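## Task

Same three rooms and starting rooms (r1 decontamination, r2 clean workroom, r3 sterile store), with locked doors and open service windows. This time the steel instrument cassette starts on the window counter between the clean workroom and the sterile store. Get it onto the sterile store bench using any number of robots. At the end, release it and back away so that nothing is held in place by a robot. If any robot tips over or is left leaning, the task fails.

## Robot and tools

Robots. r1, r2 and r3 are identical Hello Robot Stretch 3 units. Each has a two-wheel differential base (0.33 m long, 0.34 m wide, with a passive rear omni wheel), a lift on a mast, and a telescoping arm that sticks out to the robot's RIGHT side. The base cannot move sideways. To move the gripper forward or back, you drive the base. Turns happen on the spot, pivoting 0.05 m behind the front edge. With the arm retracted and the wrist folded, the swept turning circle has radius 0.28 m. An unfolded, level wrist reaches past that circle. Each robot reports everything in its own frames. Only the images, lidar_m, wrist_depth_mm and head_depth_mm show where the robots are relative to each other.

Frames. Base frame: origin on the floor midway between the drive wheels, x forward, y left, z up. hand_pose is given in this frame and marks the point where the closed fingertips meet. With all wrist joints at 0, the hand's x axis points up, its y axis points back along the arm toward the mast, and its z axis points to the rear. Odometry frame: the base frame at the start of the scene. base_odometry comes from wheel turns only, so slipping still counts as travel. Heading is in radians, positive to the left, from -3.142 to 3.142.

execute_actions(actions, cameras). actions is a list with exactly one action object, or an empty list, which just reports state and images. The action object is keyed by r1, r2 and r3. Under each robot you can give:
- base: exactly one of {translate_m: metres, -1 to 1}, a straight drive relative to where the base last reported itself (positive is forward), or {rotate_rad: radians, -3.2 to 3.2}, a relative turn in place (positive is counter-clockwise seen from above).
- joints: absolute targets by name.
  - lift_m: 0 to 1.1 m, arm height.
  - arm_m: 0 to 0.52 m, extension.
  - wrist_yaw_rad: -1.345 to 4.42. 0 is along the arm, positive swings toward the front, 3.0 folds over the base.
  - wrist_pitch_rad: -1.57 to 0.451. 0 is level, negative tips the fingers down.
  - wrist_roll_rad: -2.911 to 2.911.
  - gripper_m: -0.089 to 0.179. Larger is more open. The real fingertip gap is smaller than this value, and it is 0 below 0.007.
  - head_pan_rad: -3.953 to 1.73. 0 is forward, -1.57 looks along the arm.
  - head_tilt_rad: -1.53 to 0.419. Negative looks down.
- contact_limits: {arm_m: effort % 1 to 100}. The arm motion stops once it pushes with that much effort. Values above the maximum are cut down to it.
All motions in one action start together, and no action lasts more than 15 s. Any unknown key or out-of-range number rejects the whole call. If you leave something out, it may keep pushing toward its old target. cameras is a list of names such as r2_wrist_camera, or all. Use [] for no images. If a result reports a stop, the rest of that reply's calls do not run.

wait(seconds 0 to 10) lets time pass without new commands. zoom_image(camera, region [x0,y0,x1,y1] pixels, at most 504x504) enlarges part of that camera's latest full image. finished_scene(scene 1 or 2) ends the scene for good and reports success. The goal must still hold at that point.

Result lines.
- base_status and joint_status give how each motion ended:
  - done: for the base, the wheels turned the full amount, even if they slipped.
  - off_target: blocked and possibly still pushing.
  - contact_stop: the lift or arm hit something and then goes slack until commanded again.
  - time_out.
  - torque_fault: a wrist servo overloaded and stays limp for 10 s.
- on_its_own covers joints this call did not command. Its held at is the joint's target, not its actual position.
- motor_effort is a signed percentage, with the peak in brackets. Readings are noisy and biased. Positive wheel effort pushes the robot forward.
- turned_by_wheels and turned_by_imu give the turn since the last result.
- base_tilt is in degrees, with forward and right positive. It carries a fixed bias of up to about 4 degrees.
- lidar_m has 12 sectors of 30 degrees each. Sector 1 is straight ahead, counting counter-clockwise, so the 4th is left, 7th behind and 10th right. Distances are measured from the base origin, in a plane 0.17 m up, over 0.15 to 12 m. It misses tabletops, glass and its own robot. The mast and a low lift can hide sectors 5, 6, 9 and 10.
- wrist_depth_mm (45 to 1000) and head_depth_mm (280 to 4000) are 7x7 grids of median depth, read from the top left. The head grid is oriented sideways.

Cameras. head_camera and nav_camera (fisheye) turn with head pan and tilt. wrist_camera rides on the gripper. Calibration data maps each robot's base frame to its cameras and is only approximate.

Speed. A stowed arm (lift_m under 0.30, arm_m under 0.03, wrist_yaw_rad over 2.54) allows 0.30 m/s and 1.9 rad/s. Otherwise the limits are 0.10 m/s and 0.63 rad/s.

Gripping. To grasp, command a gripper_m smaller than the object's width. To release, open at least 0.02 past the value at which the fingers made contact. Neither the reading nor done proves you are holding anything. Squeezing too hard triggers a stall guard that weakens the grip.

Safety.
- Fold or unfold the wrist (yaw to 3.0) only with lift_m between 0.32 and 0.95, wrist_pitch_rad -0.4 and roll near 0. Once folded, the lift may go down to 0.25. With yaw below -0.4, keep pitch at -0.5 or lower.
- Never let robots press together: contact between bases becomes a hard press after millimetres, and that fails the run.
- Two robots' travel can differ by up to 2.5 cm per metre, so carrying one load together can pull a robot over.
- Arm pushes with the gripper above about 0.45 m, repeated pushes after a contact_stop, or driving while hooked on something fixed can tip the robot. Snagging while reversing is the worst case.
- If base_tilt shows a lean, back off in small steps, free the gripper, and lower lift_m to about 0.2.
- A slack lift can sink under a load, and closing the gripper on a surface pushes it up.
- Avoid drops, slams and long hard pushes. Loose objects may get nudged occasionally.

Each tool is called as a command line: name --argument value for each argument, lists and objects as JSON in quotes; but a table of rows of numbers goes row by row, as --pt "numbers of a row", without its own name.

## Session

execute_actions --actions '[]' --cameras '["r1_nav_camera","r2_nav_camera","r3_nav_camera"]'

Scene clock: 0.00 s.
r1.base_odometry: x=+0.000 y=+0.000 heading=+0.000 (m, m, rad; r1's odometry frame)
r1.turned_by_wheels: +0.000 (rad since the last result)
r1.turned_by_imu: +0.000 (rad since the last result)
r1.base_tilt: forward=+0.4 right=+1.0 (deg)
r1.lidar_m: 1.67 2.12 2.15 0.74 1.24 1.14 1.14 1.02 0.94 0.95 1.18 1.66
r1.head_depth_mm: 1581 1554 1546 1550 1522 1518 1508 / 1640 1651 1635 1621 1605 1601 1593 / 1703 1723 1699 1704 1680 1663 1666 / 1734 1782 1783 1766 1753 1753 1739 / 1728 1885 1869 1855 1831 1820 1803 / 1752 1965 1957 1939 1928 1911 1909 / 1537 2066 1852 - - 2009 1989
r1.base_status: not commanded
r1.joint_positions: lift_m=+0.345 arm_m=-0.002 wrist_yaw_rad=+2.931 wrist_pitch_rad=-0.611 wrist_roll_rad=+0.014 gripper_m=+0.037 head_pan_rad=-0.003 head_tilt_rad=-0.005
r1.joint_status: not commanded
r1.motor_effort: left_wheel=+0 right_wheel=+0 lift_m=+27 arm_m=+0 wrist_yaw_rad=+0 wrist_pitch_rad=+4 wrist_roll_rad=+0 gripper_m=+0 head_pan_rad=+0 head_tilt_rad=+0 (%)
r1.hand_pose: x=+0.0198 y=+0.0484 z=+0.3175 quat_wxyz=(+0.284, +0.697, +0.139, +0.644) (m; r1's base frame)
r1.wrist_depth_mm: - - - - - - - / 1000 - 924 881 912 879 853 / 815 787 765 737 725 718 712 / 662 647 654 628 622 607 597 / 581 568 - 564 551 539 518 / 507 - - - 470 470 463 / 452 - - - 427 417 414
r2.base_odometry: x=+0.000 y=+0.000 heading=+0.000 (m, m, rad; r2's odometry frame)
r2.turned_by_wheels: +0.000 (rad since the last result)
r2.turned_by_imu: +0.000 (rad since the last result)
r2.base_tilt: forward=+0.6 right=-0.7 (deg)
r2.lidar_m: 1.43 1.41 1.52 2.24 2.32 1.82 1.47 1.45 1.56 2.33 2.43 1.81
r2.head_depth_mm: 1719 1715 1704 1684 1686 1676 1659 / 1627 1630 1613 1604 1608 1610 1593 / 1573 1563 1559 1551 1550 1527 1535 / 1496 1496 1486 - - 1459 1460 / 1446 1432 1452 - - 1430 1408 / 1383 1389 1384 - - 1361 1358 / 1336 1338 1342 - - 1324 1312
r2.base_status: not commanded
r2.joint_positions: lift_m=+0.586 arm_m=+0.003 wrist_yaw_rad=+2.916 wrist_pitch_rad=-0.569 wrist_roll_rad=-0.014 gripper_m=+0.037 head_pan_rad=-0.014 head_tilt_rad=-0.023
r2.joint_status: not commanded
r2.motor_effort: left_wheel=+0 right_wheel=-1 lift_m=+18 arm_m=+0 wrist_yaw_rad=+0 wrist_pitch_rad=+4 wrist_roll_rad=-1 gripper_m=+1 head_pan_rad=+1 head_tilt_rad=+1 (%)
r2.hand_pose: x=+0.0241 y=+0.0498 z=+0.5666 quat_wxyz=(+0.273, +0.692, +0.123, +0.657) (m; r2's base frame)
r2.wrist_depth_mm: - - - - - - - / - - - - - - - / - - - - - - - / - - - - 991 - - / 879 885 909 860 899 851 854 / 781 772 - 761 - 743 742 / 687 689 - 702 675 674 670
r3.base_odometry: x=+0.000 y=+0.000 heading=+0.000 (m, m, rad; r3's odometry frame)
r3.turned_by_wheels: +0.000 (rad since the last result)
r3.turned_by_imu: +0.000 (rad since the last result)
r3.base_tilt: forward=-1.0 right=-0.4 (deg)
r3.lidar_m: 1.66 1.65 1.17 0.92 0.91 0.98 1.16 1.14 1.12 0.77 2.18 2.16
r3.head_depth_mm: 1935 2074 2071 - - 2086 2091 / 1916 1965 1960 - - 1969 1981 / 1840 1863 1877 - - 1871 1870 / 1775 1770 1775 1778 1790 1785 1792 / 1696 1700 1697 1695 1700 1711 1719 / 1623 1624 1631 1625 1625 1632 1634 / 1545 1527 1524 1527 1532 1540 1565
r3.base_status: not commanded
r3.joint_positions: lift_m=+0.508 arm_m=-0.002 wrist_yaw_rad=+2.808 wrist_pitch_rad=-0.496 wrist_roll_rad=+0.004 gripper_m=+0.037 head_pan_rad=+0.003 head_tilt_rad=+0.012
r3.joint_status: not commanded
r3.motor_effort: left_wheel=+0 right_wheel=-1 lift_m=+34 arm_m=+0 wrist_yaw_rad=+0 wrist_pitch_rad=+5 wrist_roll_rad=+1 gripper_m=-1 head_pan_rad=+0 head_tilt_rad=+2 (%)
r3.hand_pose: x=+0.0487 y=+0.0588 z=+0.5041 quat_wxyz=(+0.285, +0.706, +0.057, +0.646) (m; r3's base frame)
r3.wrist_depth_mm: 733 822 - - - - - / - 869 - - - - - / - 941 - - - - - / - 958 952 - - - - / 773 806 832 838 856 836 859 / 685 - - 693 741 724 727 / 609 606 631 623 623 646 646
pictures: r1_nav_camera (sideways: a quarter turn counterclockwise sets it upright), r2_nav_camera (sideways: a quarter turn counterclockwise sets it upright), r3_nav_camera (sideways: a quarter turn counterclockwise sets it upright)
camera_calibration (this result's frames):
r1_nav_camera: T_world_to_cam=[[-0.0360229, 0.0225937, 0.999096, -1.25943], [-0.000158311, -0.999745, 0.0226026, 0.0244124], [0.999351, 0.000656044, 0.0360172, -0.0943147], [0, 0, 0, 1]] pos_world=[0.0488891, 0.0529232, 1.26113]
r2_nav_camera: T_world_to_cam=[[-0.0216298, 0.0332137, 0.999214, -1.26226], [0.00650978, -0.999422, 0.0333615, 0.00819696], [0.999745, 0.00722627, 0.0214011, -0.0740535], [0, 0, 0, 1]] pos_world=[0.0466788, 0.0506517, 1.26258]
r3_nav_camera: T_world_to_cam=[[0.0106045, -0.0484012, 0.998772, -1.25382], [-0.00424721, -0.998821, -0.0483585, 0.111803], [0.999935, -0.00372918, -0.0107976, -0.0309605], [0, 0, 0, 1]] pos_world=[0.0447294, 0.0508692, 1.25735]
Images, in order (width x height): r1_nav_camera 672x504, r2_nav_camera 672x504, r3_nav_camera 672x504.

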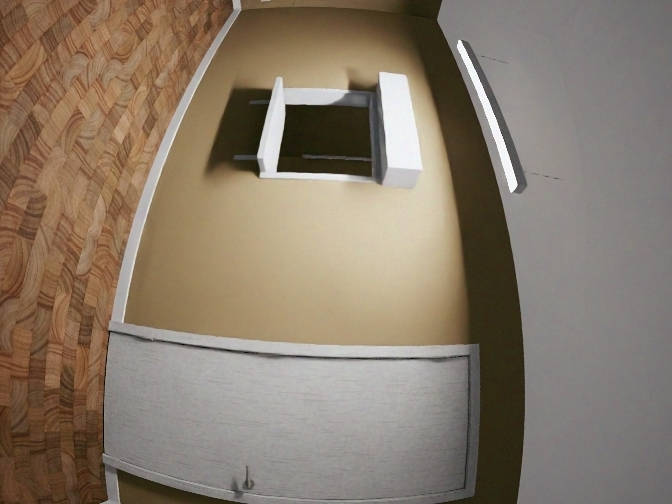

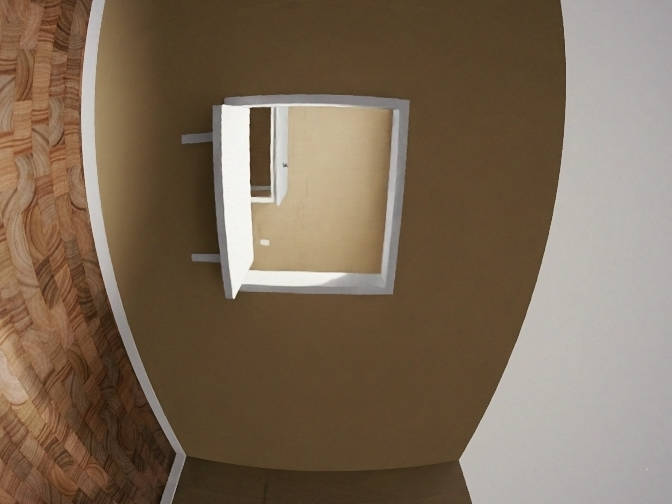

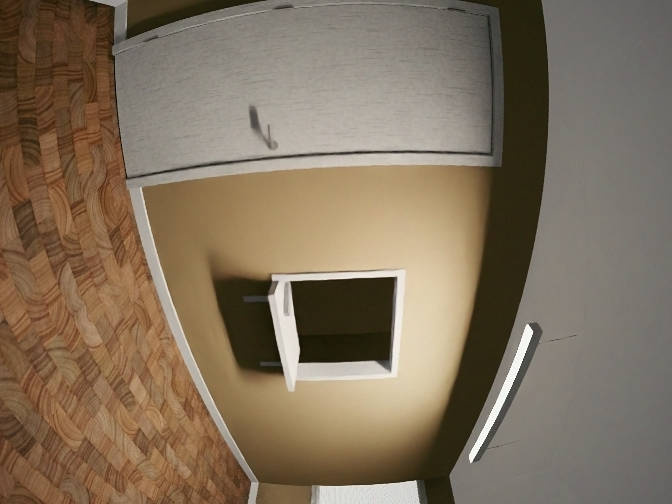

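execute_actions --actions '[]' --cameras '["r3_head_camera"]'

zoom_image --camera "r3_head_camera" --region '[540, 60, 740, 260]'

Scene clock: 0.30 s.
r1.base_odometry: x=+0.000 y=+0.000 heading=+0.000 (m, m, rad; r1's odometry frame)
r1.turned_by_wheels: +0.000 (rad since the last result)
r1.turned_by_imu: +0.000 (rad since the last result)
r1.base_tilt: forward=+0.4 right=+0.9 (deg)
r1.lidar_m: 1.67 2.13 2.16 0.74 1.24 1.14 1.15 1.01 0.94 0.94 1.18 1.66
r1.head_depth_mm: 1587 1554 1543 1541 1523 1517 1508 / 1629 1641 1624 1630 1615 1591 1596 / 1681 1711 1703 1711 1674 1680 1665 / 1735 1786 1780 1768 1777 1740 1738 / 1734 1880 1856 1857 1831 1832 1811 / 1748 1977 1958 1937 1931 1920 1908 / 1527 2083 1850 - - 2002 2015
r1.base_status: not commanded
r1.joint_positions: lift_m=+0.345 arm_m=-0.002 wrist_yaw_rad=+2.931 wrist_pitch_rad=-0.611 wrist_roll_rad=+0.014 gripper_m=+0.037 head_pan_rad=-0.003 head_tilt_rad=-0.005
r1.joint_status: not commanded
r1.motor_effort: left_wheel=+1 right_wheel=+1 lift_m=+27 arm_m=-1 wrist_yaw_rad=+0 wrist_pitch_rad=+4 wrist_roll_rad=+0 gripper_m=+0 head_pan_rad=+0 head_tilt_rad=+1 (%)
r1.hand_pose: x=+0.0198 y=+0.0484 z=+0.3175 quat_wxyz=(+0.284, +0.697, +0.139, +0.644) (m; r1's base frame)
r1.wrist_depth_mm: - - - - - - - / - - 951 892 889 879 847 / 812 782 763 742 730 701 689 / 664 634 629 634 625 609 599 / 578 568 - 555 551 518 524 / 506 - - - 469 469 463 / 457 - - - 424 421 415
r2.base_odometry: x=+0.000 y=+0.000 heading=+0.000 (m, m, rad; r2's odometry frame)
r2.turned_by_wheels: +0.000 (rad since the last result)
r2.turned_by_imu: +0.000 (rad since the last result)
r2.base_tilt: forward=+0.7 right=-0.5 (deg)
r2.lidar_m: 1.43 1.41 1.52 2.25 2.31 1.82 1.46 1.45 1.56 2.35 2.43 1.80
r2.head_depth_mm: 1724 1695 1692 1691 1672 1672 1671 / 1638 1630 1615 1614 1607 1593 1599 / 1559 1554 1554 1560 1551 1533 1531 / 1511 1491 1497 - - 1450 1472 / 1456 1439 1456 - - 1424 1411 / 1386 1380 1389 - - 1357 1357 / 1332 1338 1340 - - 1311 1302
r2.base_status: not commanded
r2.joint_positions: lift_m=+0.586 arm_m=+0.003 wrist_yaw_rad=+2.916 wrist_pitch_rad=-0.569 wrist_roll_rad=-0.014 gripper_m=+0.037 head_pan_rad=-0.014 head_tilt_rad=-0.023
r2.joint_status: not commanded
r2.motor_effort: left_wheel=+0 right_wheel=-1 lift_m=+19 arm_m=+0 wrist_yaw_rad=+0 wrist_pitch_rad=+4 wrist_roll_rad=+0 gripper_m=+0 head_pan_rad=+0 head_tilt_rad=+1 (%)
r2.hand_pose: x=+0.0241 y=+0.0498 z=+0.5666 quat_wxyz=(+0.273, +0.692, +0.123, +0.657) (m; r2's base frame)
r2.wrist_depth_mm: - - - - - - - / - - - - - - - / - - - - - - - / - - - - - 988 986 / 903 895 908 871 885 854 834 / 789 764 - 761 - 758 750 / 688 691 - 702 678 672 670
r3.base_odometry: x=+0.000 y=+0.000 heading=+0.000 (m, m, rad; r3's odometry frame)
r3.turned_by_wheels: +0.000 (rad since the last result)
r3.turned_by_imu: +0.000 (rad since the last result)
r3.base_tilt: forward=-1.2 right=-0.4 (deg)
r3.lidar_m: 1.67 1.66 1.18 0.92 0.92 0.98 1.16 1.14 1.12 0.77 2.17 2.17
r3.head_depth_mm: 1925 2074 2080 - - 2085 2079 / 1915 1955 1961 - - 1967 1970 / 1854 1860 1869 - - 1876 1871 / 1782 1780 1776 1779 1795 1795 1798 / 1690 1701 1700 1710 1707 1709 1709 / 1628 1621 1622 1625 1620 1627 1632 / 1540 1534 1533 1534 1531 1535 1567
r3.base_status: not commanded
r3.joint_positions: lift_m=+0.508 arm_m=-0.002 wrist_yaw_rad=+2.808 wrist_pitch_rad=-0.496 wrist_roll_rad=+0.004 gripper_m=+0.037 head_pan_rad=+0.003 head_tilt_rad=+0.012
r3.joint_status: not commanded
r3.motor_effort: left_wheel=+0 right_wheel=-1 lift_m=+34 arm_m=+0 wrist_yaw_rad=+1 wrist_pitch_rad=+5 wrist_roll_rad=+1 gripper_m=+0 head_pan_rad=+0 head_tilt_rad=+1 (%)
r3.hand_pose: x=+0.0487 y=+0.0588 z=+0.5041 quat_wxyz=(+0.285, +0.706, +0.057, +0.646) (m; r3's base frame)
r3.wrist_depth_mm: 737 815 977 - - - - / - 879 - - - - - / - 943 - - - - - / - 948 979 - - - - / 790 809 847 836 839 860 849 / 687 - - 710 744 729 745 / 607 604 617 625 631 640 644
pictures: r3_head_camera (sideways: a quarter turn clockwise sets it upright)
camera_calibration (this result's frames):
r3_head_camera: T_world_to_cam=[[0.0264773, -0.0379143, -0.99893, 1.31907], [0.0225323, 0.999049, -0.0373216, 0.0537212], [0.999395, -0.02152, 0.0273064, -0.0833669], [0, 0, 0, 1]] pos_world=[0.0471807, -0.00545264, 1.32194]
Images, in order (width x height): r3_head_camera 896x504.

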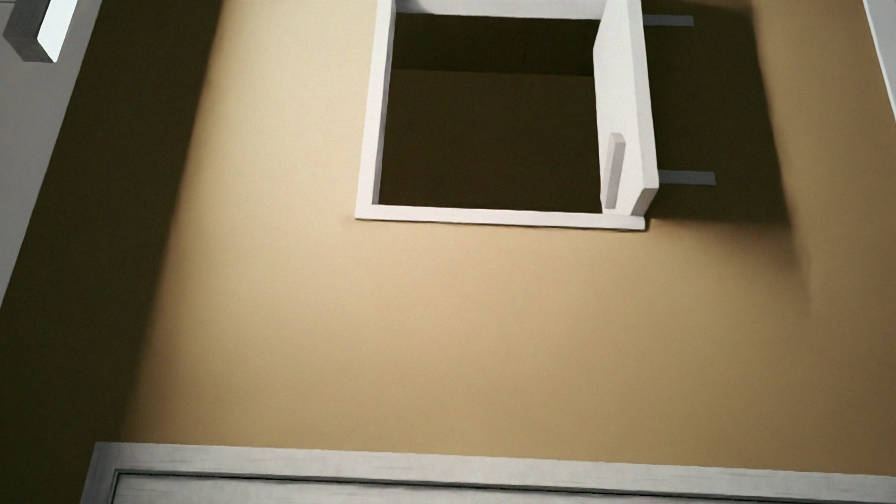

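Region (540, 60, 740, 260) of r3_head_camera's 896x504 image, scaled by 2.520, with more detail than that image has.

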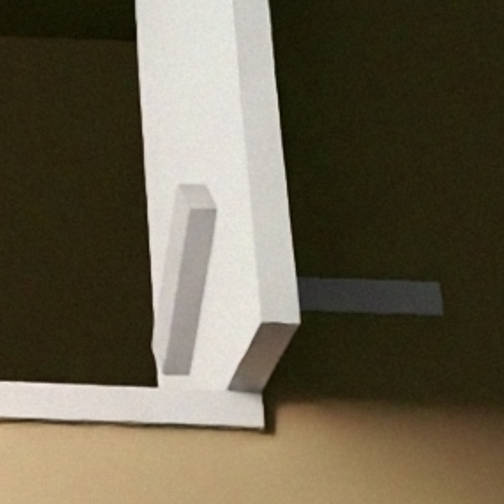

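execute_actions --actions '[{"r3":{"base":{"rotate_rad":-0.42},"joints":{"lift_m":0.28,"wrist_pitch_rad":-0.4,"wrist_yaw_rad":3.0,"head_pan_rad":0.3,"head_tilt_rad":-0.4}}}]' --cameras '["r3_head_camera","r3_nav_camera"]'

Scene clock: 3.90 s.
r1.base_odometry: x=+0.000 y=+0.000 heading=+0.000 (m, m, rad; r1's odometry frame)
r1.turned_by_wheels: +0.000 (rad since the last result)
r1.turned_by_imu: +0.000 (rad since the last result)
r1.base_tilt: forward=+0.4 right=+0.9 (deg)
r1.lidar_m: 1.67 2.12 2.15 0.74 1.24 1.14 1.15 1.02 0.94 0.94 1.18 1.66
r1.head_depth_mm: 1576 1557 1551 1541 1524 1526 1521 / 1643 1646 1635 1630 1611 1601 1589 / 1684 1733 1707 1689 1690 1675 1662 / 1735 1790 1785 1752 1768 1752 1746 / 1750 1871 1871 1846 1847 1814 1787 / 1729 1988 1941 1963 1937 1912 1896 / 1533 2102 1872 - - 2011 2002
r1.base_status: not commanded
r1.joint_positions: lift_m=+0.345 arm_m=-0.002 wrist_yaw_rad=+2.931 wrist_pitch_rad=-0.611 wrist_roll_rad=+0.014 gripper_m=+0.037 head_pan_rad=-0.003 head_tilt_rad=-0.005
r1.joint_status: not commanded
r1.motor_effort: left_wheel=+1(1) right_wheel=+1(1) lift_m=+27(27) arm_m=+0(1) wrist_yaw_rad=+0(0) wrist_pitch_rad=+4(4) wrist_roll_rad=+0(0) gripper_m=+0(0) head_pan_rad=+0(0) head_tilt_rad=+1(0) (%)
r1.hand_pose: x=+0.0198 y=+0.0484 z=+0.3175 quat_wxyz=(+0.284, +0.697, +0.139, +0.644) (m; r1's base frame)
r1.wrist_depth_mm: - - - - - - - / - - 930 885 891 874 851 / 808 785 762 755 737 722 701 / 670 649 644 627 617 611 594 / 576 567 - 570 552 525 523 / 504 - - - 464 472 461 / 455 - - - 424 422 411
r2.base_odometry: x=+0.000 y=+0.000 heading=+0.000 (m, m, rad; r2's odometry frame)
r2.turned_by_wheels: +0.000 (rad since the last result)
r2.turned_by_imu: +0.001 (rad since the last result)
r2.base_tilt: forward=+0.5 right=-0.5 (deg)
r2.lidar_m: 1.43 1.41 1.52 2.24 2.32 1.81 1.47 1.44 1.56 2.34 2.43 1.81
r2.head_depth_mm: 1703 1699 1686 1686 1669 1669 1652 / 1645 1630 1635 1608 1602 1589 1600 / 1576 1544 1561 1553 1558 1539 1529 / 1502 1504 1495 - - 1460 1474 / 1440 1441 1443 - - 1425 1410 / 1388 1389 1387 - - 1350 1362 / 1344 1331 1333 - - 1328 1310
r2.base_status: not commanded
r2.joint_positions: lift_m=+0.586 arm_m=+0.003 wrist_yaw_rad=+2.916 wrist_pitch_rad=-0.569 wrist_roll_rad=-0.014 gripper_m=+0.037 head_pan_rad=-0.014 head_tilt_rad=-0.023
r2.joint_status: not commanded
r2.motor_effort: left_wheel=+0(0) right_wheel=+0(1) lift_m=+19(19) arm_m=+0(1) wrist_yaw_rad=+0(1) wrist_pitch_rad=+4(4) wrist_roll_rad=-1(0) gripper_m=+1(1) head_pan_rad=+0(0) head_tilt_rad=+1(2) (%)
r2.hand_pose: x=+0.0241 y=+0.0498 z=+0.5666 quat_wxyz=(+0.273, +0.692, +0.123, +0.657) (m; r2's base frame)
r2.wrist_depth_mm: - - - - - - - / - - - - - - - / - - - - - - - / - - - - - - 976 / 897 879 891 882 892 870 854 / 778 773 - 754 - 765 743 / 687 689 - 698 672 672 667
r3.base_odometry: x=+0.000 y=+0.000 heading=-0.420 (m, m, rad; r3's odometry frame)
r3.turned_by_wheels: -0.420 (rad since the last result)
r3.turned_by_imu: -0.423 (rad since the last result)
r3.base_tilt: forward=-1.1 right=-0.6 (deg)
r3.lidar_m: 2.01 1.66 1.66 1.09 0.91 0.91 1.02 1.15 1.14 1.13 0.77 3.77
r3.head_depth_mm: 2004 2169 2359 2598 2346 1817 1466 / 1933 - 2249 2406 2338 1790 1454 / - - 2155 2209 2318 1780 1453 / - - 1996 2084 2186 1776 1449 / 1576 1686 1808 1931 2076 1762 1437 / 1494 1595 1703 1818 1964 1745 1433 / 1436 1514 1612 1716 1850 1747 1424
r3.base_status: done
r3.joint_positions: lift_m=+0.280 arm_m=-0.002 wrist_yaw_rad=+2.999 wrist_pitch_rad=-0.420 wrist_roll_rad=+0.004 gripper_m=+0.037 head_pan_rad=+0.293 head_tilt_rad=-0.395
r3.joint_status: all done
r3.motor_effort: left_wheel=+1(4) right_wheel=-2(6) lift_m=+30(31) arm_m=-1(1) wrist_yaw_rad=+3(3) wrist_pitch_rad=+9(9) wrist_roll_rad=+1(1) gripper_m=+0(0) head_pan_rad=+3(23) head_tilt_rad=-4(40) (%)
r3.hand_pose: x=+0.0107 y=+0.0785 z=+0.2923 quat_wxyz=(+0.197, +0.702, +0.098, +0.678) (m; r3's base frame)
r3.wrist_depth_mm: 692 - - - - - - / 738 - - - - - - / 767 - 910 906 961 975 960 / 674 668 705 724 718 743 740 / 564 575 - 579 589 590 613 / 475 492 - 513 513 506 506 / - - - - 427 436 439
pictures: r3_head_camera (sideways: a quarter turn clockwise sets it upright), r3_nav_camera (sideways: a quarter turn counterclockwise sets it upright)
camera_calibration (this result's frames):
r3_head_camera: T_world_to_cam=[[-0.344778, -0.143634, -0.92763, 1.22799], [-0.280349, 0.958877, -0.0442734, 0.0645974], [0.895842, 0.244796, -0.370867, 0.43555], [0, 0, 0, 1]] pos_world=[0.0513095, 0.00781968, 1.30351]
r3_nav_camera: T_world_to_cam=[[0.402056, 0.0706457, 0.912886, -1.14388], [0.263871, -0.963659, -0.0416397, 0.101396], [0.876769, 0.257625, -0.406086, 0.4843], [0, 0, 0, 1]] pos_world=[0.00852684, 0.0537529, 1.24512]
Images, in order (width x height): r3_head_camera 896x504, r3_nav_camera 672x504.

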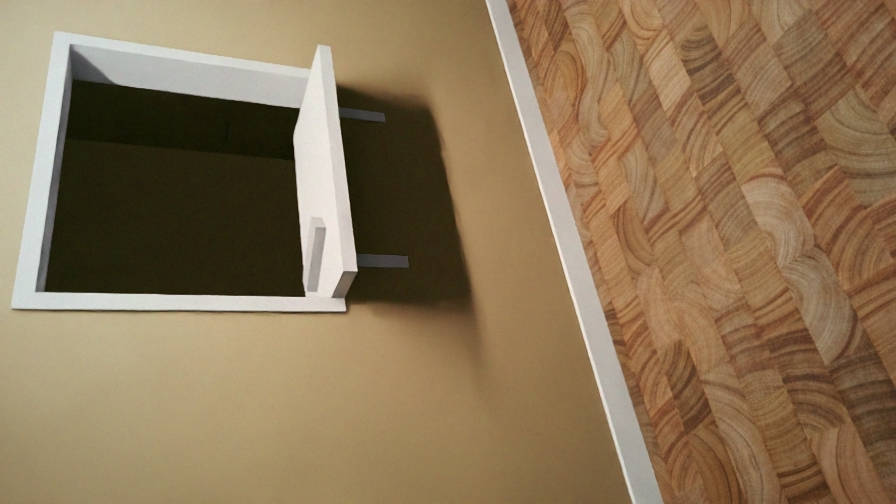

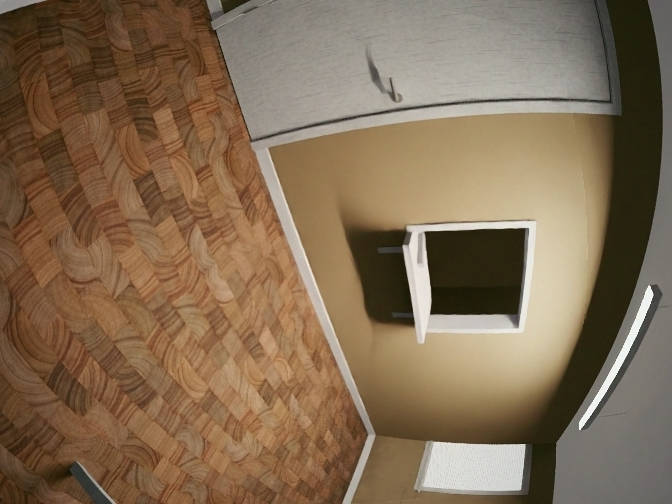

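execute_actions --actions '[{"r3":{"base":{"translate_m":1.0},"joints":{"head_pan_rad":0.55,"head_tilt_rad":-0.45}}}]' --cameras '[]'

execute_actions --actions '[{"r3":{"base":{"translate_m":0.6},"joints":{"head_pan_rad":1.0,"head_tilt_rad":-0.6}}}]' --cameras '["r3_head_camera"]'

Scene clock: 10.40 s.
r1.base_odometry: x=+0.000 y=+0.000 heading=+0.000 (m, m, rad; r1's odometry frame)
r1.turned_by_wheels: +0.000 (rad since the last result)
r1.turned_by_imu: +0.000 (rad since the last result)
r1.base_tilt: forward=+0.5 right=+0.9 (deg)
r1.lidar_m: 1.67 2.12 2.15 0.74 1.24 1.14 1.15 1.02 0.94 0.95 1.18 1.66
r1.head_depth_mm: 1590 1550 1548 1542 1515 1521 1525 / 1654 1639 1632 1620 1606 1605 1592 / 1689 1722 1695 1706 1675 1665 1653 / 1740 1806 1789 1756 1762 1747 1740 / 1742 1882 1882 1848 1850 1834 1809 / 1717 1981 1953 1954 1930 1936 1894 / 1537 2071 1857 - - 2022 1994
r1.base_status: not commanded
r1.joint_positions: lift_m=+0.345 arm_m=-0.002 wrist_yaw_rad=+2.931 wrist_pitch_rad=-0.611 wrist_roll_rad=+0.014 gripper_m=+0.037 head_pan_rad=-0.003 head_tilt_rad=-0.005
r1.joint_status: not commanded
r1.motor_effort: left_wheel=+1(1) right_wheel=+0(0) lift_m=+27(27) arm_m=+0(0) wrist_yaw_rad=+0(0) wrist_pitch_rad=+4(4) wrist_roll_rad=+0(0) gripper_m=+0(0) head_pan_rad=+0(0) head_tilt_rad=+2(1) (%)
r1.hand_pose: x=+0.0198 y=+0.0484 z=+0.3175 quat_wxyz=(+0.284, +0.697, +0.139, +0.644) (m; r1's base frame)
r1.wrist_depth_mm: - - - - - - - / 975 - 929 884 895 881 833 / 808 783 773 771 729 714 702 / 671 657 644 629 624 606 601 / 575 563 - 558 552 528 517 / 499 - - - 466 467 462 / 452 - - - 429 418 412
r2.base_odometry: x=+0.000 y=+0.000 heading=+0.000 (m, m, rad; r2's odometry frame)
r2.turned_by_wheels: +0.000 (rad since the last result)
r2.turned_by_imu: +0.001 (rad since the last result)
r2.base_tilt: forward=+0.5 right=-0.6 (deg)
r2.lidar_m: 1.43 1.41 1.52 2.24 2.31 1.82 1.47 1.45 1.56 2.34 2.42 1.81
r2.head_depth_mm: 1701 1715 1705 1700 1681 1668 1644 / 1631 1629 1618 1606 1605 1599 1595 / 1565 1563 1558 1548 1551 1526 1531 / 1496 1495 1487 - - 1456 1470 / 1432 1431 1434 - - 1425 1409 / 1384 1381 1384 - - 1362 1362 / 1333 1331 1324 - - 1315 1305
r2.base_status: not commanded
r2.joint_positions: lift_m=+0.586 arm_m=+0.003 wrist_yaw_rad=+2.916 wrist_pitch_rad=-0.569 wrist_roll_rad=-0.014 gripper_m=+0.037 head_pan_rad=-0.014 head_tilt_rad=-0.023
r2.joint_status: not commanded
r2.motor_effort: left_wheel=+0(0) right_wheel=+1(0) lift_m=+19(19) arm_m=+0(0) wrist_yaw_rad=+0(0) wrist_pitch_rad=+4(4) wrist_roll_rad=-1(1) gripper_m=+1(1) head_pan_rad=-1(1) head_tilt_rad=+2(1) (%)
r2.hand_pose: x=+0.0241 y=+0.0498 z=+0.5666 quat_wxyz=(+0.273, +0.692, +0.123, +0.657) (m; r2's base frame)
r2.wrist_depth_mm: - - - - - - - / - - - - - - - / - - - - - - - / - - - - - 997 983 / 885 883 912 872 894 847 871 / 781 779 - 763 - 737 752 / 687 694 - 693 670 674 670
r3.base_odometry: x=+0.913 y=-0.408 heading=-0.420 (m, m, rad; r3's odometry frame)
r3.turned_by_wheels: +0.000 (rad since the last result)
r3.turned_by_imu: +0.007 (rad since the last result)
r3.base_tilt: forward=-1.2 right=-0.7 (deg)
r3.lidar_m: 1.20 1.01 1.00 1.10 1.66 1.66 1.87 1.82 0.87 1.69 1.66 2.22
r3.head_depth_mm: 3765 - - 1173 1379 1544 1410 / 3708 - - 1150 1323 1483 1400 / 3652 - - 1078 1267 1409 1393 / 3521 - - 1061 1216 1352 1389 / 3370 - - 1050 1179 1300 1363 / 823 884 955 1034 1134 1248 1334 / 808 865 929 1005 1097 1203 1304
r3.base_status: done
r3.joint_positions: lift_m=+0.280 arm_m=-0.002 wrist_yaw_rad=+2.999 wrist_pitch_rad=-0.420 wrist_roll_rad=+0.004 gripper_m=+0.037 head_pan_rad=+0.543 head_tilt_rad=-0.445
r3.joint_status: all done
r3.motor_effort: left_wheel=+0(8) right_wheel=-1(5) lift_m=+30(30) arm_m=-1(0) wrist_yaw_rad=+0(1) wrist_pitch_rad=+8(8) wrist_roll_rad=+1(1) gripper_m=+0(1) head_pan_rad=+2(20) head_tilt_rad=-4(13) (%)
r3.hand_pose: x=+0.0105 y=+0.0786 z=+0.2924 quat_wxyz=(+0.197, +0.702, +0.098, +0.678) (m; r3's base frame)
r3.wrist_depth_mm: - - - - 954 835 743 / - - - - - 872 796 / 850 - 908 910 933 926 847 / 678 674 700 709 728 735 745 / 559 566 - 584 589 595 602 / 476 493 - 515 515 499 509 / - - - - 428 436 436
pictures: none
No camera images: the call's "cameras" was empty. Leave "cameras" out to get every camera's image.

Scene clock: 14.03 s.
r1.base_odometry: x=+0.000 y=+0.000 heading=+0.000 (m, m, rad; r1's odometry frame)
r1.turned_by_wheels: +0.000 (rad since the last result)
r1.turned_by_imu: +0.000 (rad since the last result)
r1.base_tilt: forward=+0.4 right=+1.0 (deg)
r1.lidar_m: 1.67 2.12 2.15 0.74 1.23 1.14 1.15 1.02 0.94 0.94 1.18 1.66
r1.head_depth_mm: 1584 1553 1543 1535 1535 1518 1513 / 1638 1642 1627 1624 1612 1597 1588 / 1693 1718 1724 1688 1677 1673 1655 / 1738 1796 1786 1778 1761 1743 1719 / 1739 1886 1881 1855 1847 1847 1803 / 1726 2001 1957 1947 1939 1928 1915 / 1532 2076 1860 - - 2020 1987
r1.base_status: not commanded
r1.joint_positions: lift_m=+0.345 arm_m=-0.002 wrist_yaw_rad=+2.931 wrist_pitch_rad=-0.611 wrist_roll_rad=+0.014 gripper_m=+0.037 head_pan_rad=-0.003 head_tilt_rad=-0.005
r1.joint_status: not commanded
r1.motor_effort: left_wheel=+0(1) right_wheel=+0(0) lift_m=+27(27) arm_m=+0(0) wrist_yaw_rad=+0(0) wrist_pitch_rad=+3(3) wrist_roll_rad=+0(0) gripper_m=+0(0) head_pan_rad=+0(0) head_tilt_rad=+1(1) (%)
r1.hand_pose: x=+0.0198 y=+0.0484 z=+0.3175 quat_wxyz=(+0.284, +0.697, +0.139, +0.644) (m; r1's base frame)
r1.wrist_depth_mm: - - - - - - - / 995 - 917 902 904 845 860 / 792 773 770 770 742 711 698 / 659 644 638 634 622 608 599 / 567 565 - 566 542 526 519 / 503 - - - 465 477 459 / 451 - - - 425 423 411
r2.base_odometry: x=+0.000 y=+0.000 heading=+0.000 (m, m, rad; r2's odometry frame)
r2.turned_by_wheels: +0.000 (rad since the last result)
r2.turned_by_imu: +0.001 (rad since the last result)
r2.base_tilt: forward=+0.7 right=-0.5 (deg)
r2.lidar_m: 1.42 1.41 1.51 2.25 2.32 1.82 1.47 1.45 1.56 2.34 2.42 1.80
r2.head_depth_mm: 1723 1723 1695 1685 1685 1664 1669 / 1646 1625 1625 1605 1622 1606 1591 / 1557 1558 1553 1550 1546 1534 1534 / 1490 1499 1489 - - 1462 1461 / 1441 1443 1440 - - 1420 1400 / 1400 1384 1398 - - 1356 1357 / 1341 1337 1343 - - 1313 1301
r2.base_status: not commanded
r2.joint_positions: lift_m=+0.586 arm_m=+0.003 wrist_yaw_rad=+2.916 wrist_pitch_rad=-0.569 wrist_roll_rad=-0.014 gripper_m=+0.037 head_pan_rad=-0.014 head_tilt_rad=-0.023
r2.joint_status: not commanded
r2.motor_effort: left_wheel=+0(0) right_wheel=-1(0) lift_m=+19(19) arm_m=+0(0) wrist_yaw_rad=+0(0) wrist_pitch_rad=+4(4) wrist_roll_rad=-1(1) gripper_m=+1(1) head_pan_rad=+0(0) head_tilt_rad=+1(1) (%)
r2.hand_pose: x=+0.0241 y=+0.0498 z=+0.5666 quat_wxyz=(+0.273, +0.692, +0.123, +0.657) (m; r2's base frame)
r2.wrist_depth_mm: - - - - - - - / - - - - - - - / - - - - - - - / - - - - - 995 - / 895 893 913 874 888 860 849 / 764 756 - 748 - 751 746 / 692 691 - 689 681 675 673
r3.base_odometry: x=+1.461 y=-0.652 heading=-0.420 (m, m, rad; r3's odometry frame)
r3.turned_by_wheels: +0.000 (rad since the last result)
r3.turned_by_imu: +0.004 (rad since the last result)
r3.base_tilt: forward=-1.2 right=-0.4 (deg)
r3.lidar_m: 0.71 0.60 0.60 0.68 1.09 2.10 2.38 1.34 1.92 1.60 2.67 1.31
r3.head_depth_mm: - 3171 3161 781 613 819 959 / 2999 3179 2996 775 609 841 991 / 3026 3317 3110 768 604 862 1022 / 3063 3362 3099 705 601 884 1050 / 3136 3464 3061 747 615 910 1087 / 3145 3483 2849 752 614 938 1125 / 578 605 649 705 628 965 1156
r3.base_status: done
r3.joint_positions: lift_m=+0.280 arm_m=-0.002 wrist_yaw_rad=+2.999 wrist_pitch_rad=-0.420 wrist_roll_rad=+0.004 gripper_m=+0.037 head_pan_rad=+0.993 head_tilt_rad=-0.593
r3.joint_status: all done
r3.motor_effort: left_wheel=+0(7) right_wheel=-1(5) lift_m=+30(30) arm_m=-1(1) wrist_yaw_rad=+0(1) wrist_pitch_rad=+8(8) wrist_roll_rad=+1(1) gripper_m=+0(0) head_pan_rad=+3(26) head_tilt_rad=-6(25) (%)
r3.hand_pose: x=+0.0105 y=+0.0786 z=+0.2924 quat_wxyz=(+0.197, +0.702, +0.098, +0.678) (m; r3's base frame)
r3.wrist_depth_mm: - - 833 681 592 516 462 / - - 893 748 629 547 484 / 848 - 893 807 690 591 518 / 684 676 700 709 690 619 538 / 563 563 - 586 592 607 560 / 475 496 - 513 509 497 503 / - - - - 426 437 436
pictures: r3_head_camera (sideways: a quarter turn clockwise sets it upright)
camera_calibration (this result's frames):
r3_head_camera: T_world_to_cam=[[-0.266723, -0.478467, -0.836617, 1.1088], [-0.836983, 0.545371, -0.0450612, 0.069007], [0.477827, 0.688215, -0.545931, 0.665896], [0, 0, 0, 1]] pos_world=[0.0353167, 0.0346085, 1.29428]
Images, in order (width x height): r3_head_camera 896x504.

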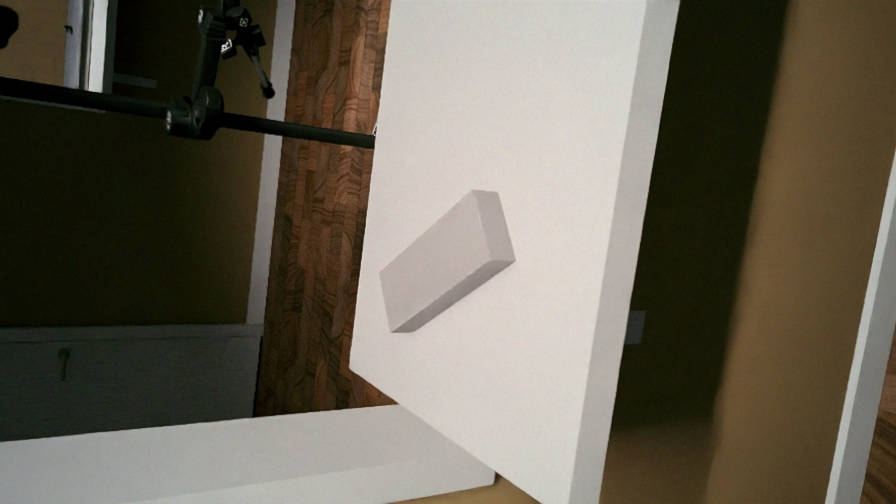

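execute_actions --actions '[{"r3":{"base":{"rotate_rad":2.40},"joints":{"lift_m":0.7,"head_pan_rad":-1.4}}}]' --cameras '[]'

execute_actions --actions '[{"r3":{"joints":{"lift_m":1.0,"wrist_yaw_rad":0.553}}}]' --cameras '[]'

execute_actions --actions '[{"r3":{"joints":{"arm_m":0.36,"wrist_pitch_rad":-0.6,"gripper_m":0.15}}}]' --cameras '["r3_head_camera","r3_wrist_camera"]'

Scene clock: 19.50 s.
r1.base_odometry: x=+0.000 y=+0.000 heading=+0.000 (m, m, rad; r1's odometry frame)
r1.turned_by_wheels: +0.000 (rad since the last result)
r1.turned_by_imu: +0.000 (rad since the last result)
r1.base_tilt: forward=+0.5 right=+1.0 (deg)
r1.lidar_m: 1.67 2.13 2.15 0.74 1.24 1.14 1.15 1.02 0.94 0.95 1.18 1.66
r1.head_depth_mm: 1576 1563 1545 1533 1521 1534 1507 / 1654 1637 1644 1624 1613 1599 1590 / 1691 1707 1707 1700 1687 1680 1653 / 1717 1787 1782 1773 1753 1749 1727 / 1752 1880 1882 1867 1841 1838 1823 / 1734 1981 1968 1947 1943 1925 1902 / 1539 2086 1852 - - 2005 2011
r1.base_status: not commanded
r1.joint_positions: lift_m=+0.345 arm_m=-0.002 wrist_yaw_rad=+2.931 wrist_pitch_rad=-0.611 wrist_roll_rad=+0.014 gripper_m=+0.037 head_pan_rad=-0.003 head_tilt_rad=-0.005
r1.joint_status: not commanded
r1.motor_effort: left_wheel=+1(1) right_wheel=+0(0) lift_m=+27(27) arm_m=+0(0) wrist_yaw_rad=+0(0) wrist_pitch_rad=+4(4) wrist_roll_rad=+0(0) gripper_m=+0(0) head_pan_rad=+0(0) head_tilt_rad=+1(1) (%)
r1.hand_pose: x=+0.0198 y=+0.0484 z=+0.3175 quat_wxyz=(+0.284, +0.697, +0.139, +0.644) (m; r1's base frame)
r1.wrist_depth_mm: - - - - - - - / 961 - 968 861 898 871 848 / 789 784 763 753 730 719 700 / 682 661 638 637 625 618 597 / 579 574 - 558 542 535 530 / 503 - - - 468 470 464 / 452 - - - 425 424 416
r2.base_odometry: x=+0.000 y=+0.000 heading=+0.000 (m, m, rad; r2's odometry frame)
r2.turned_by_wheels: +0.000 (rad since the last result)
r2.turned_by_imu: +0.001 (rad since the last result)
r2.base_tilt: forward=+0.6 right=-0.5 (deg)
r2.lidar_m: 1.42 1.41 1.52 2.25 2.31 1.82 1.47 1.45 1.56 2.33 2.43 1.81
r2.head_depth_mm: 1701 1705 1692 1690 1682 1672 1650 / 1632 1642 1628 1621 1606 1598 1593 / 1549 1563 1551 1572 1559 1519 1537 / 1496 1498 1497 - - 1451 1459 / 1441 1438 1433 - - 1412 1423 / 1385 1383 1377 - - 1364 1354 / 1338 1332 1339 - - 1323 1310
r2.base_status: not commanded
r2.joint_positions: lift_m=+0.586 arm_m=+0.003 wrist_yaw_rad=+2.916 wrist_pitch_rad=-0.569 wrist_roll_rad=-0.014 gripper_m=+0.037 head_pan_rad=-0.014 head_tilt_rad=-0.023
r2.joint_status: not commanded
r2.motor_effort: left_wheel=+0(0) right_wheel=+0(0) lift_m=+19(19) arm_m=+0(0) wrist_yaw_rad=+0(0) wrist_pitch_rad=+4(4) wrist_roll_rad=+0(0) gripper_m=+0(0) head_pan_rad=-1(0) head_tilt_rad=+2(1) (%)
r2.hand_pose: x=+0.0241 y=+0.0498 z=+0.5666 quat_wxyz=(+0.273, +0.692, +0.123, +0.657) (m; r2's base frame)
r2.wrist_depth_mm: - - - - - - - / - - - - - - - / - - - - - - - / - - - - - 978 972 / 893 884 894 883 910 857 858 / 786 772 - 755 - 748 753 / 697 689 - 695 676 668 657
r3.base_odometry: x=+1.461 y=-0.652 heading=+1.980 (m, m, rad; r3's odometry frame)
r3.turned_by_wheels: +2.400 (rad since the last result)
r3.turned_by_imu: +2.424 (rad since the last result)
r3.base_tilt: forward=-1.1 right=-0.4 (deg)
r3.lidar_m: 2.10 2.19 1.34 1.92 1.61 2.75 2.26 0.84 0.62 0.60 0.62 0.86
r3.head_depth_mm: - 3169 3014 782 614 820 956 / 2998 3203 3017 774 607 841 989 / 3025 3368 3111 744 605 870 1029 / 3111 3388 3071 725 602 896 1066 / 3146 3464 3027 756 617 927 1106 / 3102 694 741 725 631 957 1148 / 536 579 642 726 799 991 1174
r3.base_status: done
r3.joint_positions: lift_m=+0.700 arm_m=-0.002 wrist_yaw_rad=+2.999 wrist_pitch_rad=-0.419 wrist_roll_rad=+0.004 gripper_m=+0.037 head_pan_rad=-1.393 head_tilt_rad=-0.593
r3.joint_status: all done
r3.motor_effort: left_wheel=-2(6) right_wheel=+1(6) lift_m=+37(39) arm_m=-1(0) wrist_yaw_rad=+1(0) wrist_pitch_rad=+8(8) wrist_roll_rad=+1(1) gripper_m=+0(0) head_pan_rad=-2(33) head_tilt_rad=-5(5) (%)
r3.hand_pose: x=+0.0105 y=+0.0786 z=+0.7123 quat_wxyz=(+0.196, +0.702, +0.097, +0.678) (m; r3's base frame)
r3.wrist_depth_mm: - - - - - - - / - - - - - - - / - - - - - - - / - - - - - - - / - - - - - - - / 939 960 - 984 - - - / 827 829 859 854 871 862 888
pictures: none
No camera images: the call's "cameras" was empty. Leave "cameras" out to get every camera's image.

Scene clock: 23.07 s.
r1.base_odometry: x=+0.000 y=+0.000 heading=+0.000 (m, m, rad; r1's odometry frame)
r1.turned_by_wheels: +0.000 (rad since the last result)
r1.turned_by_imu: +0.000 (rad since the last result)
r1.base_tilt: forward=+0.4 right=+1.0 (deg)
r1.lidar_m: 1.67 2.12 2.16 0.74 1.23 1.14 1.15 1.02 0.94 0.95 1.18 1.67
r1.head_depth_mm: 1578 1559 1546 1546 1532 1513 1515 / 1632 1644 1626 1643 1605 1614 1582 / 1700 1718 1715 1694 1675 1660 1653 / 1744 1804 1791 1775 1754 1749 1734 / 1737 1903 1871 1850 1844 1829 1804 / 1738 1960 1944 1929 1921 1913 1908 / 1533 2074 1862 - - 2019 1985
r1.base_status: not commanded
r1.joint_positions: lift_m=+0.345 arm_m=-0.002 wrist_yaw_rad=+2.931 wrist_pitch_rad=-0.611 wrist_roll_rad=+0.014 gripper_m=+0.037 head_pan_rad=-0.003 head_tilt_rad=-0.005
r1.joint_status: not commanded
r1.motor_effort: left_wheel=+0(0) right_wheel=+0(0) lift_m=+27(27) arm_m=-1(1) wrist_yaw_rad=+0(0) wrist_pitch_rad=+4(4) wrist_roll_rad=+0(0) gripper_m=+0(0) head_pan_rad=+0(0) head_tilt_rad=+2(0) (%)
r1.hand_pose: x=+0.0198 y=+0.0484 z=+0.3175 quat_wxyz=(+0.284, +0.697, +0.139, +0.644) (m; r1's base frame)
r1.wrist_depth_mm: - - - - - - - / - - 953 894 892 876 855 / 812 797 763 741 736 708 711 / 671 650 642 638 621 612 602 / 573 558 - 551 554 527 518 / 505 - - - 462 472 466 / 454 - - - 425 414 416
r2.base_odometry: x=+0.000 y=+0.000 heading=+0.000 (m, m, rad; r2's odometry frame)
r2.turned_by_wheels: +0.000 (rad since the last result)
r2.turned_by_imu: +0.001 (rad since the last result)
r2.base_tilt: forward=+0.6 right=-0.5 (deg)
r2.lidar_m: 1.43 1.41 1.52 2.24 2.32 1.82 1.47 1.45 1.56 2.34 2.43 1.80
r2.head_depth_mm: 1714 1690 1698 1690 1665 1671 1667 / 1641 1638 1618 1621 1606 1604 1600 / 1572 1554 1560 1556 1548 1542 1529 / 1502 1494 1494 - - 1465 1460 / 1449 1448 1442 - - 1426 1404 / 1394 1385 1385 - - 1357 1367 / 1339 1327 1335 - - 1319 1309
r2.base_status: not commanded
r2.joint_positions: lift_m=+0.586 arm_m=+0.003 wrist_yaw_rad=+2.916 wrist_pitch_rad=-0.569 wrist_roll_rad=-0.014 gripper_m=+0.037 head_pan_rad=-0.014 head_tilt_rad=-0.023
r2.joint_status: not commanded
r2.motor_effort: left_wheel=+1(0) right_wheel=-1(0) lift_m=+19(20) arm_m=+0(0) wrist_yaw_rad=+0(0) wrist_pitch_rad=+4(4) wrist_roll_rad=-1(0) gripper_m=+1(1) head_pan_rad=+0(0) head_tilt_rad=+1(1) (%)
r2.hand_pose: x=+0.0241 y=+0.0498 z=+0.5666 quat_wxyz=(+0.273, +0.692, +0.123, +0.657) (m; r2's base frame)
r2.wrist_depth_mm: - - - - - - - / - - - - - - - / - - - - - - - / - - - - - - 989 / 886 887 907 868 898 859 872 / 777 768 - 743 - 753 742 / 703 688 - 695 681 669 663
r3.base_odometry: x=+1.461 y=-0.652 heading=+1.980 (m, m, rad; r3's odometry frame)
r3.turned_by_wheels: +0.000 (rad since the last result)
r3.turned_by_imu: +0.001 (rad since the last result)
r3.base_tilt: forward=-1.1 right=-0.5 (deg)
r3.lidar_m: 2.10 2.19 1.34 1.93 1.62 2.75 2.26 0.84 0.62 0.60 0.62 0.86
r3.head_depth_mm: - 3183 3011 798 - - - / 2994 3197 3021 778 - - - / 3013 3331 3111 818 - - - / 3133 3409 3086 760 - - 1100 / 3114 3466 3051 761 614 955 1109 / 3122 692 742 725 652 958 1145 / 536 579 642 724 798 992 1177
r3.base_status: not commanded
r3.joint_positions: lift_m=+1.000 arm_m=-0.002 wrist_yaw_rad=+0.554 wrist_pitch_rad=-0.419 wrist_roll_rad=+0.004 gripper_m=+0.037 head_pan_rad=-1.393 head_tilt_rad=-0.593
r3.joint_status: all done
r3.motor_effort: left_wheel=-1(2) right_wheel=+1(1) lift_m=+38(40) arm_m=+0(0) wrist_yaw_rad=-2(4) wrist_pitch_rad=+8(8) wrist_roll_rad=+1(1) gripper_m=+0(0) head_pan_rad=-3(3) head_tilt_rad=-4(5) (%)
r3.hand_pose: x=+0.0966 y=-0.3341 z=+1.0123 quat_wxyz=(+0.704, +0.331, -0.626, +0.047) (m; r3's base frame)
r3.wrist_depth_mm: 700 566 456 431 - - - / 811 636 510 468 - - - / - 743 559 522 610 - - / - 854 643 459 447 480 490 / - - 784 377 385 388 392 / - - - 659 335 323 332 / - - - 750 586 288 284
pictures: none
No camera images: the call's "cameras" was empty. Leave "cameras" out to get every camera's image.

Scene clock: 26.93 s.
r1.base_odometry: x=+0.000 y=+0.000 heading=+0.000 (m, m, rad; r1's odometry frame)
r1.turned_by_wheels: +0.000 (rad since the last result)
r1.turned_by_imu: +0.000 (rad since the last result)
r1.base_tilt: forward=+0.4 right=+1.0 (deg)
r1.lidar_m: 1.67 2.12 2.15 0.74 1.23 1.14 1.15 1.02 0.94 0.95 1.18 1.66
r1.head_depth_mm: 1584 1556 1557 1549 1523 1510 1518 / 1647 1637 1616 1629 1612 1591 1605 / 1692 1714 1707 1697 1677 1666 1666 / 1740 1794 1774 1765 1756 1758 1737 / 1730 1893 1878 1846 1850 1826 1815 / 1723 1975 1945 1932 1936 1931 1898 / 1533 2087 1851 - - 1995 1990
r1.base_status: not commanded
r1.joint_positions: lift_m=+0.345 arm_m=-0.002 wrist_yaw_rad=+2.931 wrist_pitch_rad=-0.611 wrist_roll_rad=+0.014 gripper_m=+0.037 head_pan_rad=-0.003 head_tilt_rad=-0.005
r1.joint_status: not commanded
r1.motor_effort: left_wheel=+0(0) right_wheel=+0(1) lift_m=+27(27) arm_m=+0(0) wrist_yaw_rad=+0(0) wrist_pitch_rad=+4(4) wrist_roll_rad=+0(0) gripper_m=+0(0) head_pan_rad=+0(0) head_tilt_rad=+0(1) (%)
r1.hand_pose: x=+0.0198 y=+0.0484 z=+0.3175 quat_wxyz=(+0.284, +0.697, +0.139, +0.644) (m; r1's base frame)
r1.wrist_depth_mm: - - - - - - - / 994 - 931 886 907 886 846 / 815 797 753 740 747 718 708 / 684 650 636 630 618 613 596 / 570 579 - 563 540 527 517 / 509 - - - 461 474 457 / 451 - - - 427 416 419
r2.base_odometry: x=+0.000 y=+0.000 heading=+0.000 (m, m, rad; r2's odometry frame)
r2.turned_by_wheels: +0.000 (rad since the last result)
r2.turned_by_imu: +0.001 (rad since the last result)
r2.base_tilt: forward=+0.6 right=-0.4 (deg)
r2.lidar_m: 1.42 1.41 1.51 2.24 2.32 1.82 1.47 1.45 1.56 2.34 2.43 1.80
r2.head_depth_mm: 1717 1713 1695 1687 1677 1666 1658 / 1637 1616 1634 1616 1603 1597 1596 / 1581 1567 1567 1566 1544 1523 1528 / 1513 1504 1498 - - 1456 1460 / 1442 1440 1435 - - 1433 1403 / 1391 1386 1390 - - 1358 1352 / 1340 1333 1336 - - 1325 1308
r2.base_status: not commanded
r2.joint_positions: lift_m=+0.586 arm_m=+0.003 wrist_yaw_rad=+2.916 wrist_pitch_rad=-0.569 wrist_roll_rad=-0.014 gripper_m=+0.037 head_pan_rad=-0.014 head_tilt_rad=-0.023
r2.joint_status: not commanded
r2.motor_effort: left_wheel=+0(0) right_wheel=-1(1) lift_m=+19(19) arm_m=+0(0) wrist_yaw_rad=+1(0) wrist_pitch_rad=+4(4) wrist_roll_rad=+0(0) gripper_m=+0(0) head_pan_rad=+0(1) head_tilt_rad=+1(1) (%)
r2.hand_pose: x=+0.0241 y=+0.0498 z=+0.5666 quat_wxyz=(+0.273, +0.692, +0.123, +0.657) (m; r2's base frame)
r2.wrist_depth_mm: - - - - - - - / - - - - - - - / - - - - - - - / - - - - - - 998 / 898 880 900 846 896 844 841 / 783 770 - 758 - 749 747 / 692 681 - 707 661 678 677
r3.base_odometry: x=+1.461 y=-0.652 heading=+1.980 (m, m, rad; r3's odometry frame)
r3.turned_by_wheels: +0.000 (rad since the last result)
r3.turned_by_imu: +0.001 (rad since the last result)
r3.base_tilt: forward=-1.1 right=-0.4 (deg)
r3.lidar_m: 2.10 2.20 1.35 1.92 1.61 2.76 2.26 0.84 0.62 0.60 0.62 0.86
r3.head_depth_mm: - - 2875 779 612 818 955 / 2990 3219 - 775 608 843 993 / 3076 3294 3292 741 604 871 1028 / 3105 3412 3232 717 602 893 1064 / 3103 3499 3050 756 616 926 1108 / 3122 700 743 727 632 956 1147 / 535 580 640 726 801 993 1179
r3.base_status: not commanded
r3.joint_positions: lift_m=+1.000 arm_m=+0.360 wrist_yaw_rad=+0.553 wrist_pitch_rad=-0.611 wrist_roll_rad=+0.004 gripper_m=+0.150 head_pan_rad=-1.393 head_tilt_rad=-0.593
r3.joint_status: all done
r3.motor_effort: left_wheel=-1(2) right_wheel=+1(1) lift_m=+38(38) arm_m=+3(3) wrist_yaw_rad=+1(1) wrist_pitch_rad=+5(6) wrist_roll_rad=+1(1) gripper_m=+0(85) head_pan_rad=-2(2) head_tilt_rad=-5(5) (%)
r3.hand_pose: x=+0.0814 y=-0.6715 z=+0.9718 quat_wxyz=(+0.706, +0.389, -0.592, -0.022) (m; r3's base frame)
r3.wrist_depth_mm: 201 - - - - - - / 211 256 - - - - - / 224 275 - 410 - - - / 237 296 337 341 344 - - / 257 290 275 262 299 311 - / 887 253 246 231 262 - 269 / 224 227 210 206 235 234 240
pictures: r3_head_camera (sideways: a quarter turn clockwise sets it upright), r3_wrist_camera
camera_calibration (this result's frames):
r3_head_camera: T_world_to_cam=[[-0.134008, 0.531448, -0.836424, 1.10774], [0.98318, 0.176995, -0.0450611, 0.0579037], [0.124096, -0.828393, -0.546227, 0.668439], [0, 0, 0, 1]] pos_world=[0.0085655, -0.0452221, 1.29427]
r3_wrist_camera: T_world_to_cam=[[-0.860113, -0.509437, 0.0260582, -0.305127], [-0.376306, 0.599193, -0.706655, 1.14875], [0.344383, -0.617609, -0.707078, 0.408207], [0, 0, 0, 1]] pos_world=[0.0292597, -0.591655, 1.10836]
Images, in order (width x height): r3_head_camera 896x504, r3_wrist_camera 644x364.

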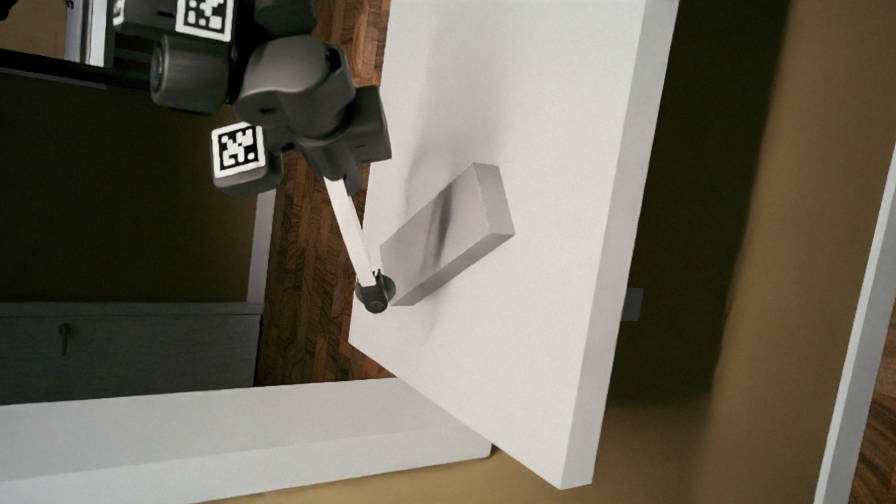

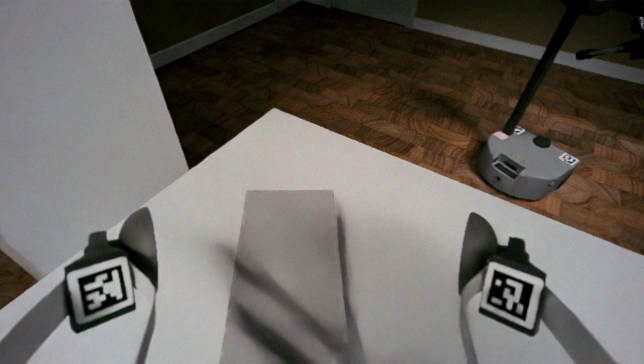

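execute_actions --actions '[{"r3":{"base":{"translate_m":0.016},"joints":{"arm_m":0.351,"lift_m":0.91}}}]' --cameras '["r3_wrist_camera"]'

Scene clock: 28.87 s.
r1.base_odometry: x=+0.000 y=+0.000 heading=+0.000 (m, m, rad; r1's odometry frame)
r1.turned_by_wheels: +0.000 (rad since the last result)
r1.turned_by_imu: +0.000 (rad since the last result)
r1.base_tilt: forward=+0.4 right=+0.9 (deg)
r1.lidar_m: 1.67 2.12 2.15 0.74 1.23 1.14 1.15 1.02 0.94 0.94 1.18 1.66
r1.head_depth_mm: 1583 1550 1554 1540 1533 1518 1511 / 1628 1653 1636 1630 1603 1602 1586 / 1694 1712 1710 1680 1673 1662 1659 / 1725 1792 1781 1773 1764 1757 1729 / 1743 1858 1868 1845 1844 1819 1812 / 1738 1975 1945 1943 1942 1904 1921 / 1532 2070 1847 - - 2014 1996
r1.base_status: not commanded
r1.joint_positions: lift_m=+0.345 arm_m=-0.002 wrist_yaw_rad=+2.931 wrist_pitch_rad=-0.611 wrist_roll_rad=+0.014 gripper_m=+0.037 head_pan_rad=-0.003 head_tilt_rad=-0.005
r1.joint_status: not commanded
r1.motor_effort: left_wheel=+0(0) right_wheel=+1(0) lift_m=+27(27) arm_m=+0(1) wrist_yaw_rad=+0(0) wrist_pitch_rad=+4(4) wrist_roll_rad=+0(0) gripper_m=+0(1) head_pan_rad=+0(0) head_tilt_rad=+2(1) (%)
r1.hand_pose: x=+0.0198 y=+0.0484 z=+0.3175 quat_wxyz=(+0.284, +0.697, +0.139, +0.644) (m; r1's base frame)
r1.wrist_depth_mm: - - - - - - - / 968 - 938 858 899 881 849 / 801 770 762 730 732 713 706 / 665 662 643 629 630 615 595 / 572 569 - 565 553 531 529 / 501 - - - 467 476 467 / 450 - - - 432 416 417
r2.base_odometry: x=+0.000 y=+0.000 heading=+0.000 (m, m, rad; r2's odometry frame)
r2.turned_by_wheels: +0.000 (rad since the last result)
r2.turned_by_imu: +0.000 (rad since the last result)
r2.base_tilt: forward=+0.6 right=-0.4 (deg)
r2.lidar_m: 1.43 1.41 1.52 2.24 2.32 1.82 1.46 1.45 1.56 2.34 2.43 1.81
r2.head_depth_mm: 1713 1709 1696 1692 1681 1670 1667 / 1631 1619 1612 1612 1609 1599 1599 / 1568 1542 1550 1539 1559 1526 1519 / 1494 1495 1500 - - 1462 1462 / 1446 1445 1440 - - 1412 1413 / 1389 1391 1387 - - 1365 1360 / 1341 1333 1328 - - 1321 1310
r2.base_status: not commanded
r2.joint_positions: lift_m=+0.586 arm_m=+0.003 wrist_yaw_rad=+2.916 wrist_pitch_rad=-0.569 wrist_roll_rad=-0.014 gripper_m=+0.037 head_pan_rad=-0.014 head_tilt_rad=-0.023
r2.joint_status: not commanded
r2.motor_effort: left_wheel=+0(0) right_wheel=+0(0) lift_m=+18(19) arm_m=+0(0) wrist_yaw_rad=+0(0) wrist_pitch_rad=+4(4) wrist_roll_rad=-1(0) gripper_m=+0(0) head_pan_rad=+0(0) head_tilt_rad=+1(1) (%)
r2.hand_pose: x=+0.0241 y=+0.0498 z=+0.5666 quat_wxyz=(+0.273, +0.692, +0.123, +0.657) (m; r2's base frame)
r2.wrist_depth_mm: - - - - - - - / - - - - - - - / - - - - - - - / - - - - 998 977 982 / 897 875 911 873 884 860 844 / 793 780 - 770 - 766 756 / 690 691 - 691 673 669 659
r3.base_odometry: x=+1.455 y=-0.638 heading=+1.980 (m, m, rad; r3's odometry frame)
r3.turned_by_wheels: +0.000 (rad since the last result)
r3.turned_by_imu: +0.000 (rad since the last result)
r3.base_tilt: forward=-1.1 right=-0.6 (deg)
r3.lidar_m: 2.08 2.17 1.34 1.93 1.62 2.77 2.26 0.84 0.62 0.60 0.63 0.86
r3.head_depth_mm: 3072 3147 - 737 612 819 959 / 2994 3180 3434 696 608 844 988 / 3071 3343 3276 685 604 871 1026 / 3131 3398 3083 733 603 896 1064 / 3161 3451 3054 758 615 929 1107 / 613 654 698 718 633 959 1147 / 524 572 640 729 817 992 1173
r3.base_status: done
r3.joint_positions: lift_m=+0.910 arm_m=+0.351 wrist_yaw_rad=+0.553 wrist_pitch_rad=-0.612 wrist_roll_rad=+0.004 gripper_m=+0.150 head_pan_rad=-1.393 head_tilt_rad=-0.593
r3.joint_status: all done
r3.motor_effort: left_wheel=-1(2) right_wheel=+1(6) lift_m=+30(34) arm_m=-3(3) wrist_yaw_rad=+0(0) wrist_pitch_rad=+5(5) wrist_roll_rad=+1(1) gripper_m=+0(0) head_pan_rad=-2(2) head_tilt_rad=-6(6) (%)
r3.hand_pose: x=+0.0813 y=-0.6631 z=+0.8820 quat_wxyz=(+0.706, +0.389, -0.592, -0.022) (m; r3's base frame)
r3.wrist_depth_mm: 187 225 - - - - - / 198 241 305 310 - - - / 209 238 241 202 258 262 - / 207 208 206 170 212 221 224 / 181 188 175 148 184 197 194 / - 160 136 130 138 - 170 / 141 145 118 117 120 149 152
pictures: r3_wrist_camera
camera_calibration (this result's frames):
r3_wrist_camera: T_world_to_cam=[[-0.860107, -0.509447, 0.026066, -0.298529], [-0.376467, 0.599456, -0.706346, 1.08014], [0.34422, -0.617347, -0.707386, 0.350411], [0, 0, 0, 1]] pos_world=[0.0292527, -0.583258, 1.01861]
Images, in order (width x height): r3_wrist_camera 644x364.

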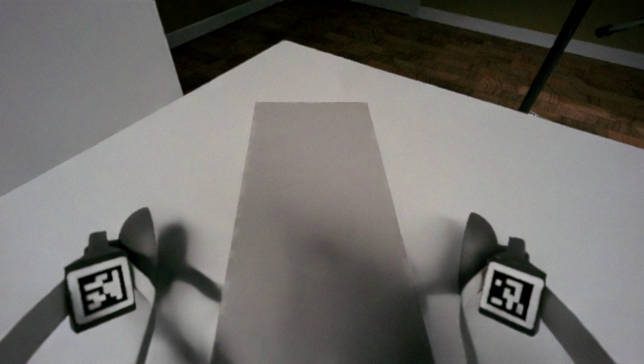

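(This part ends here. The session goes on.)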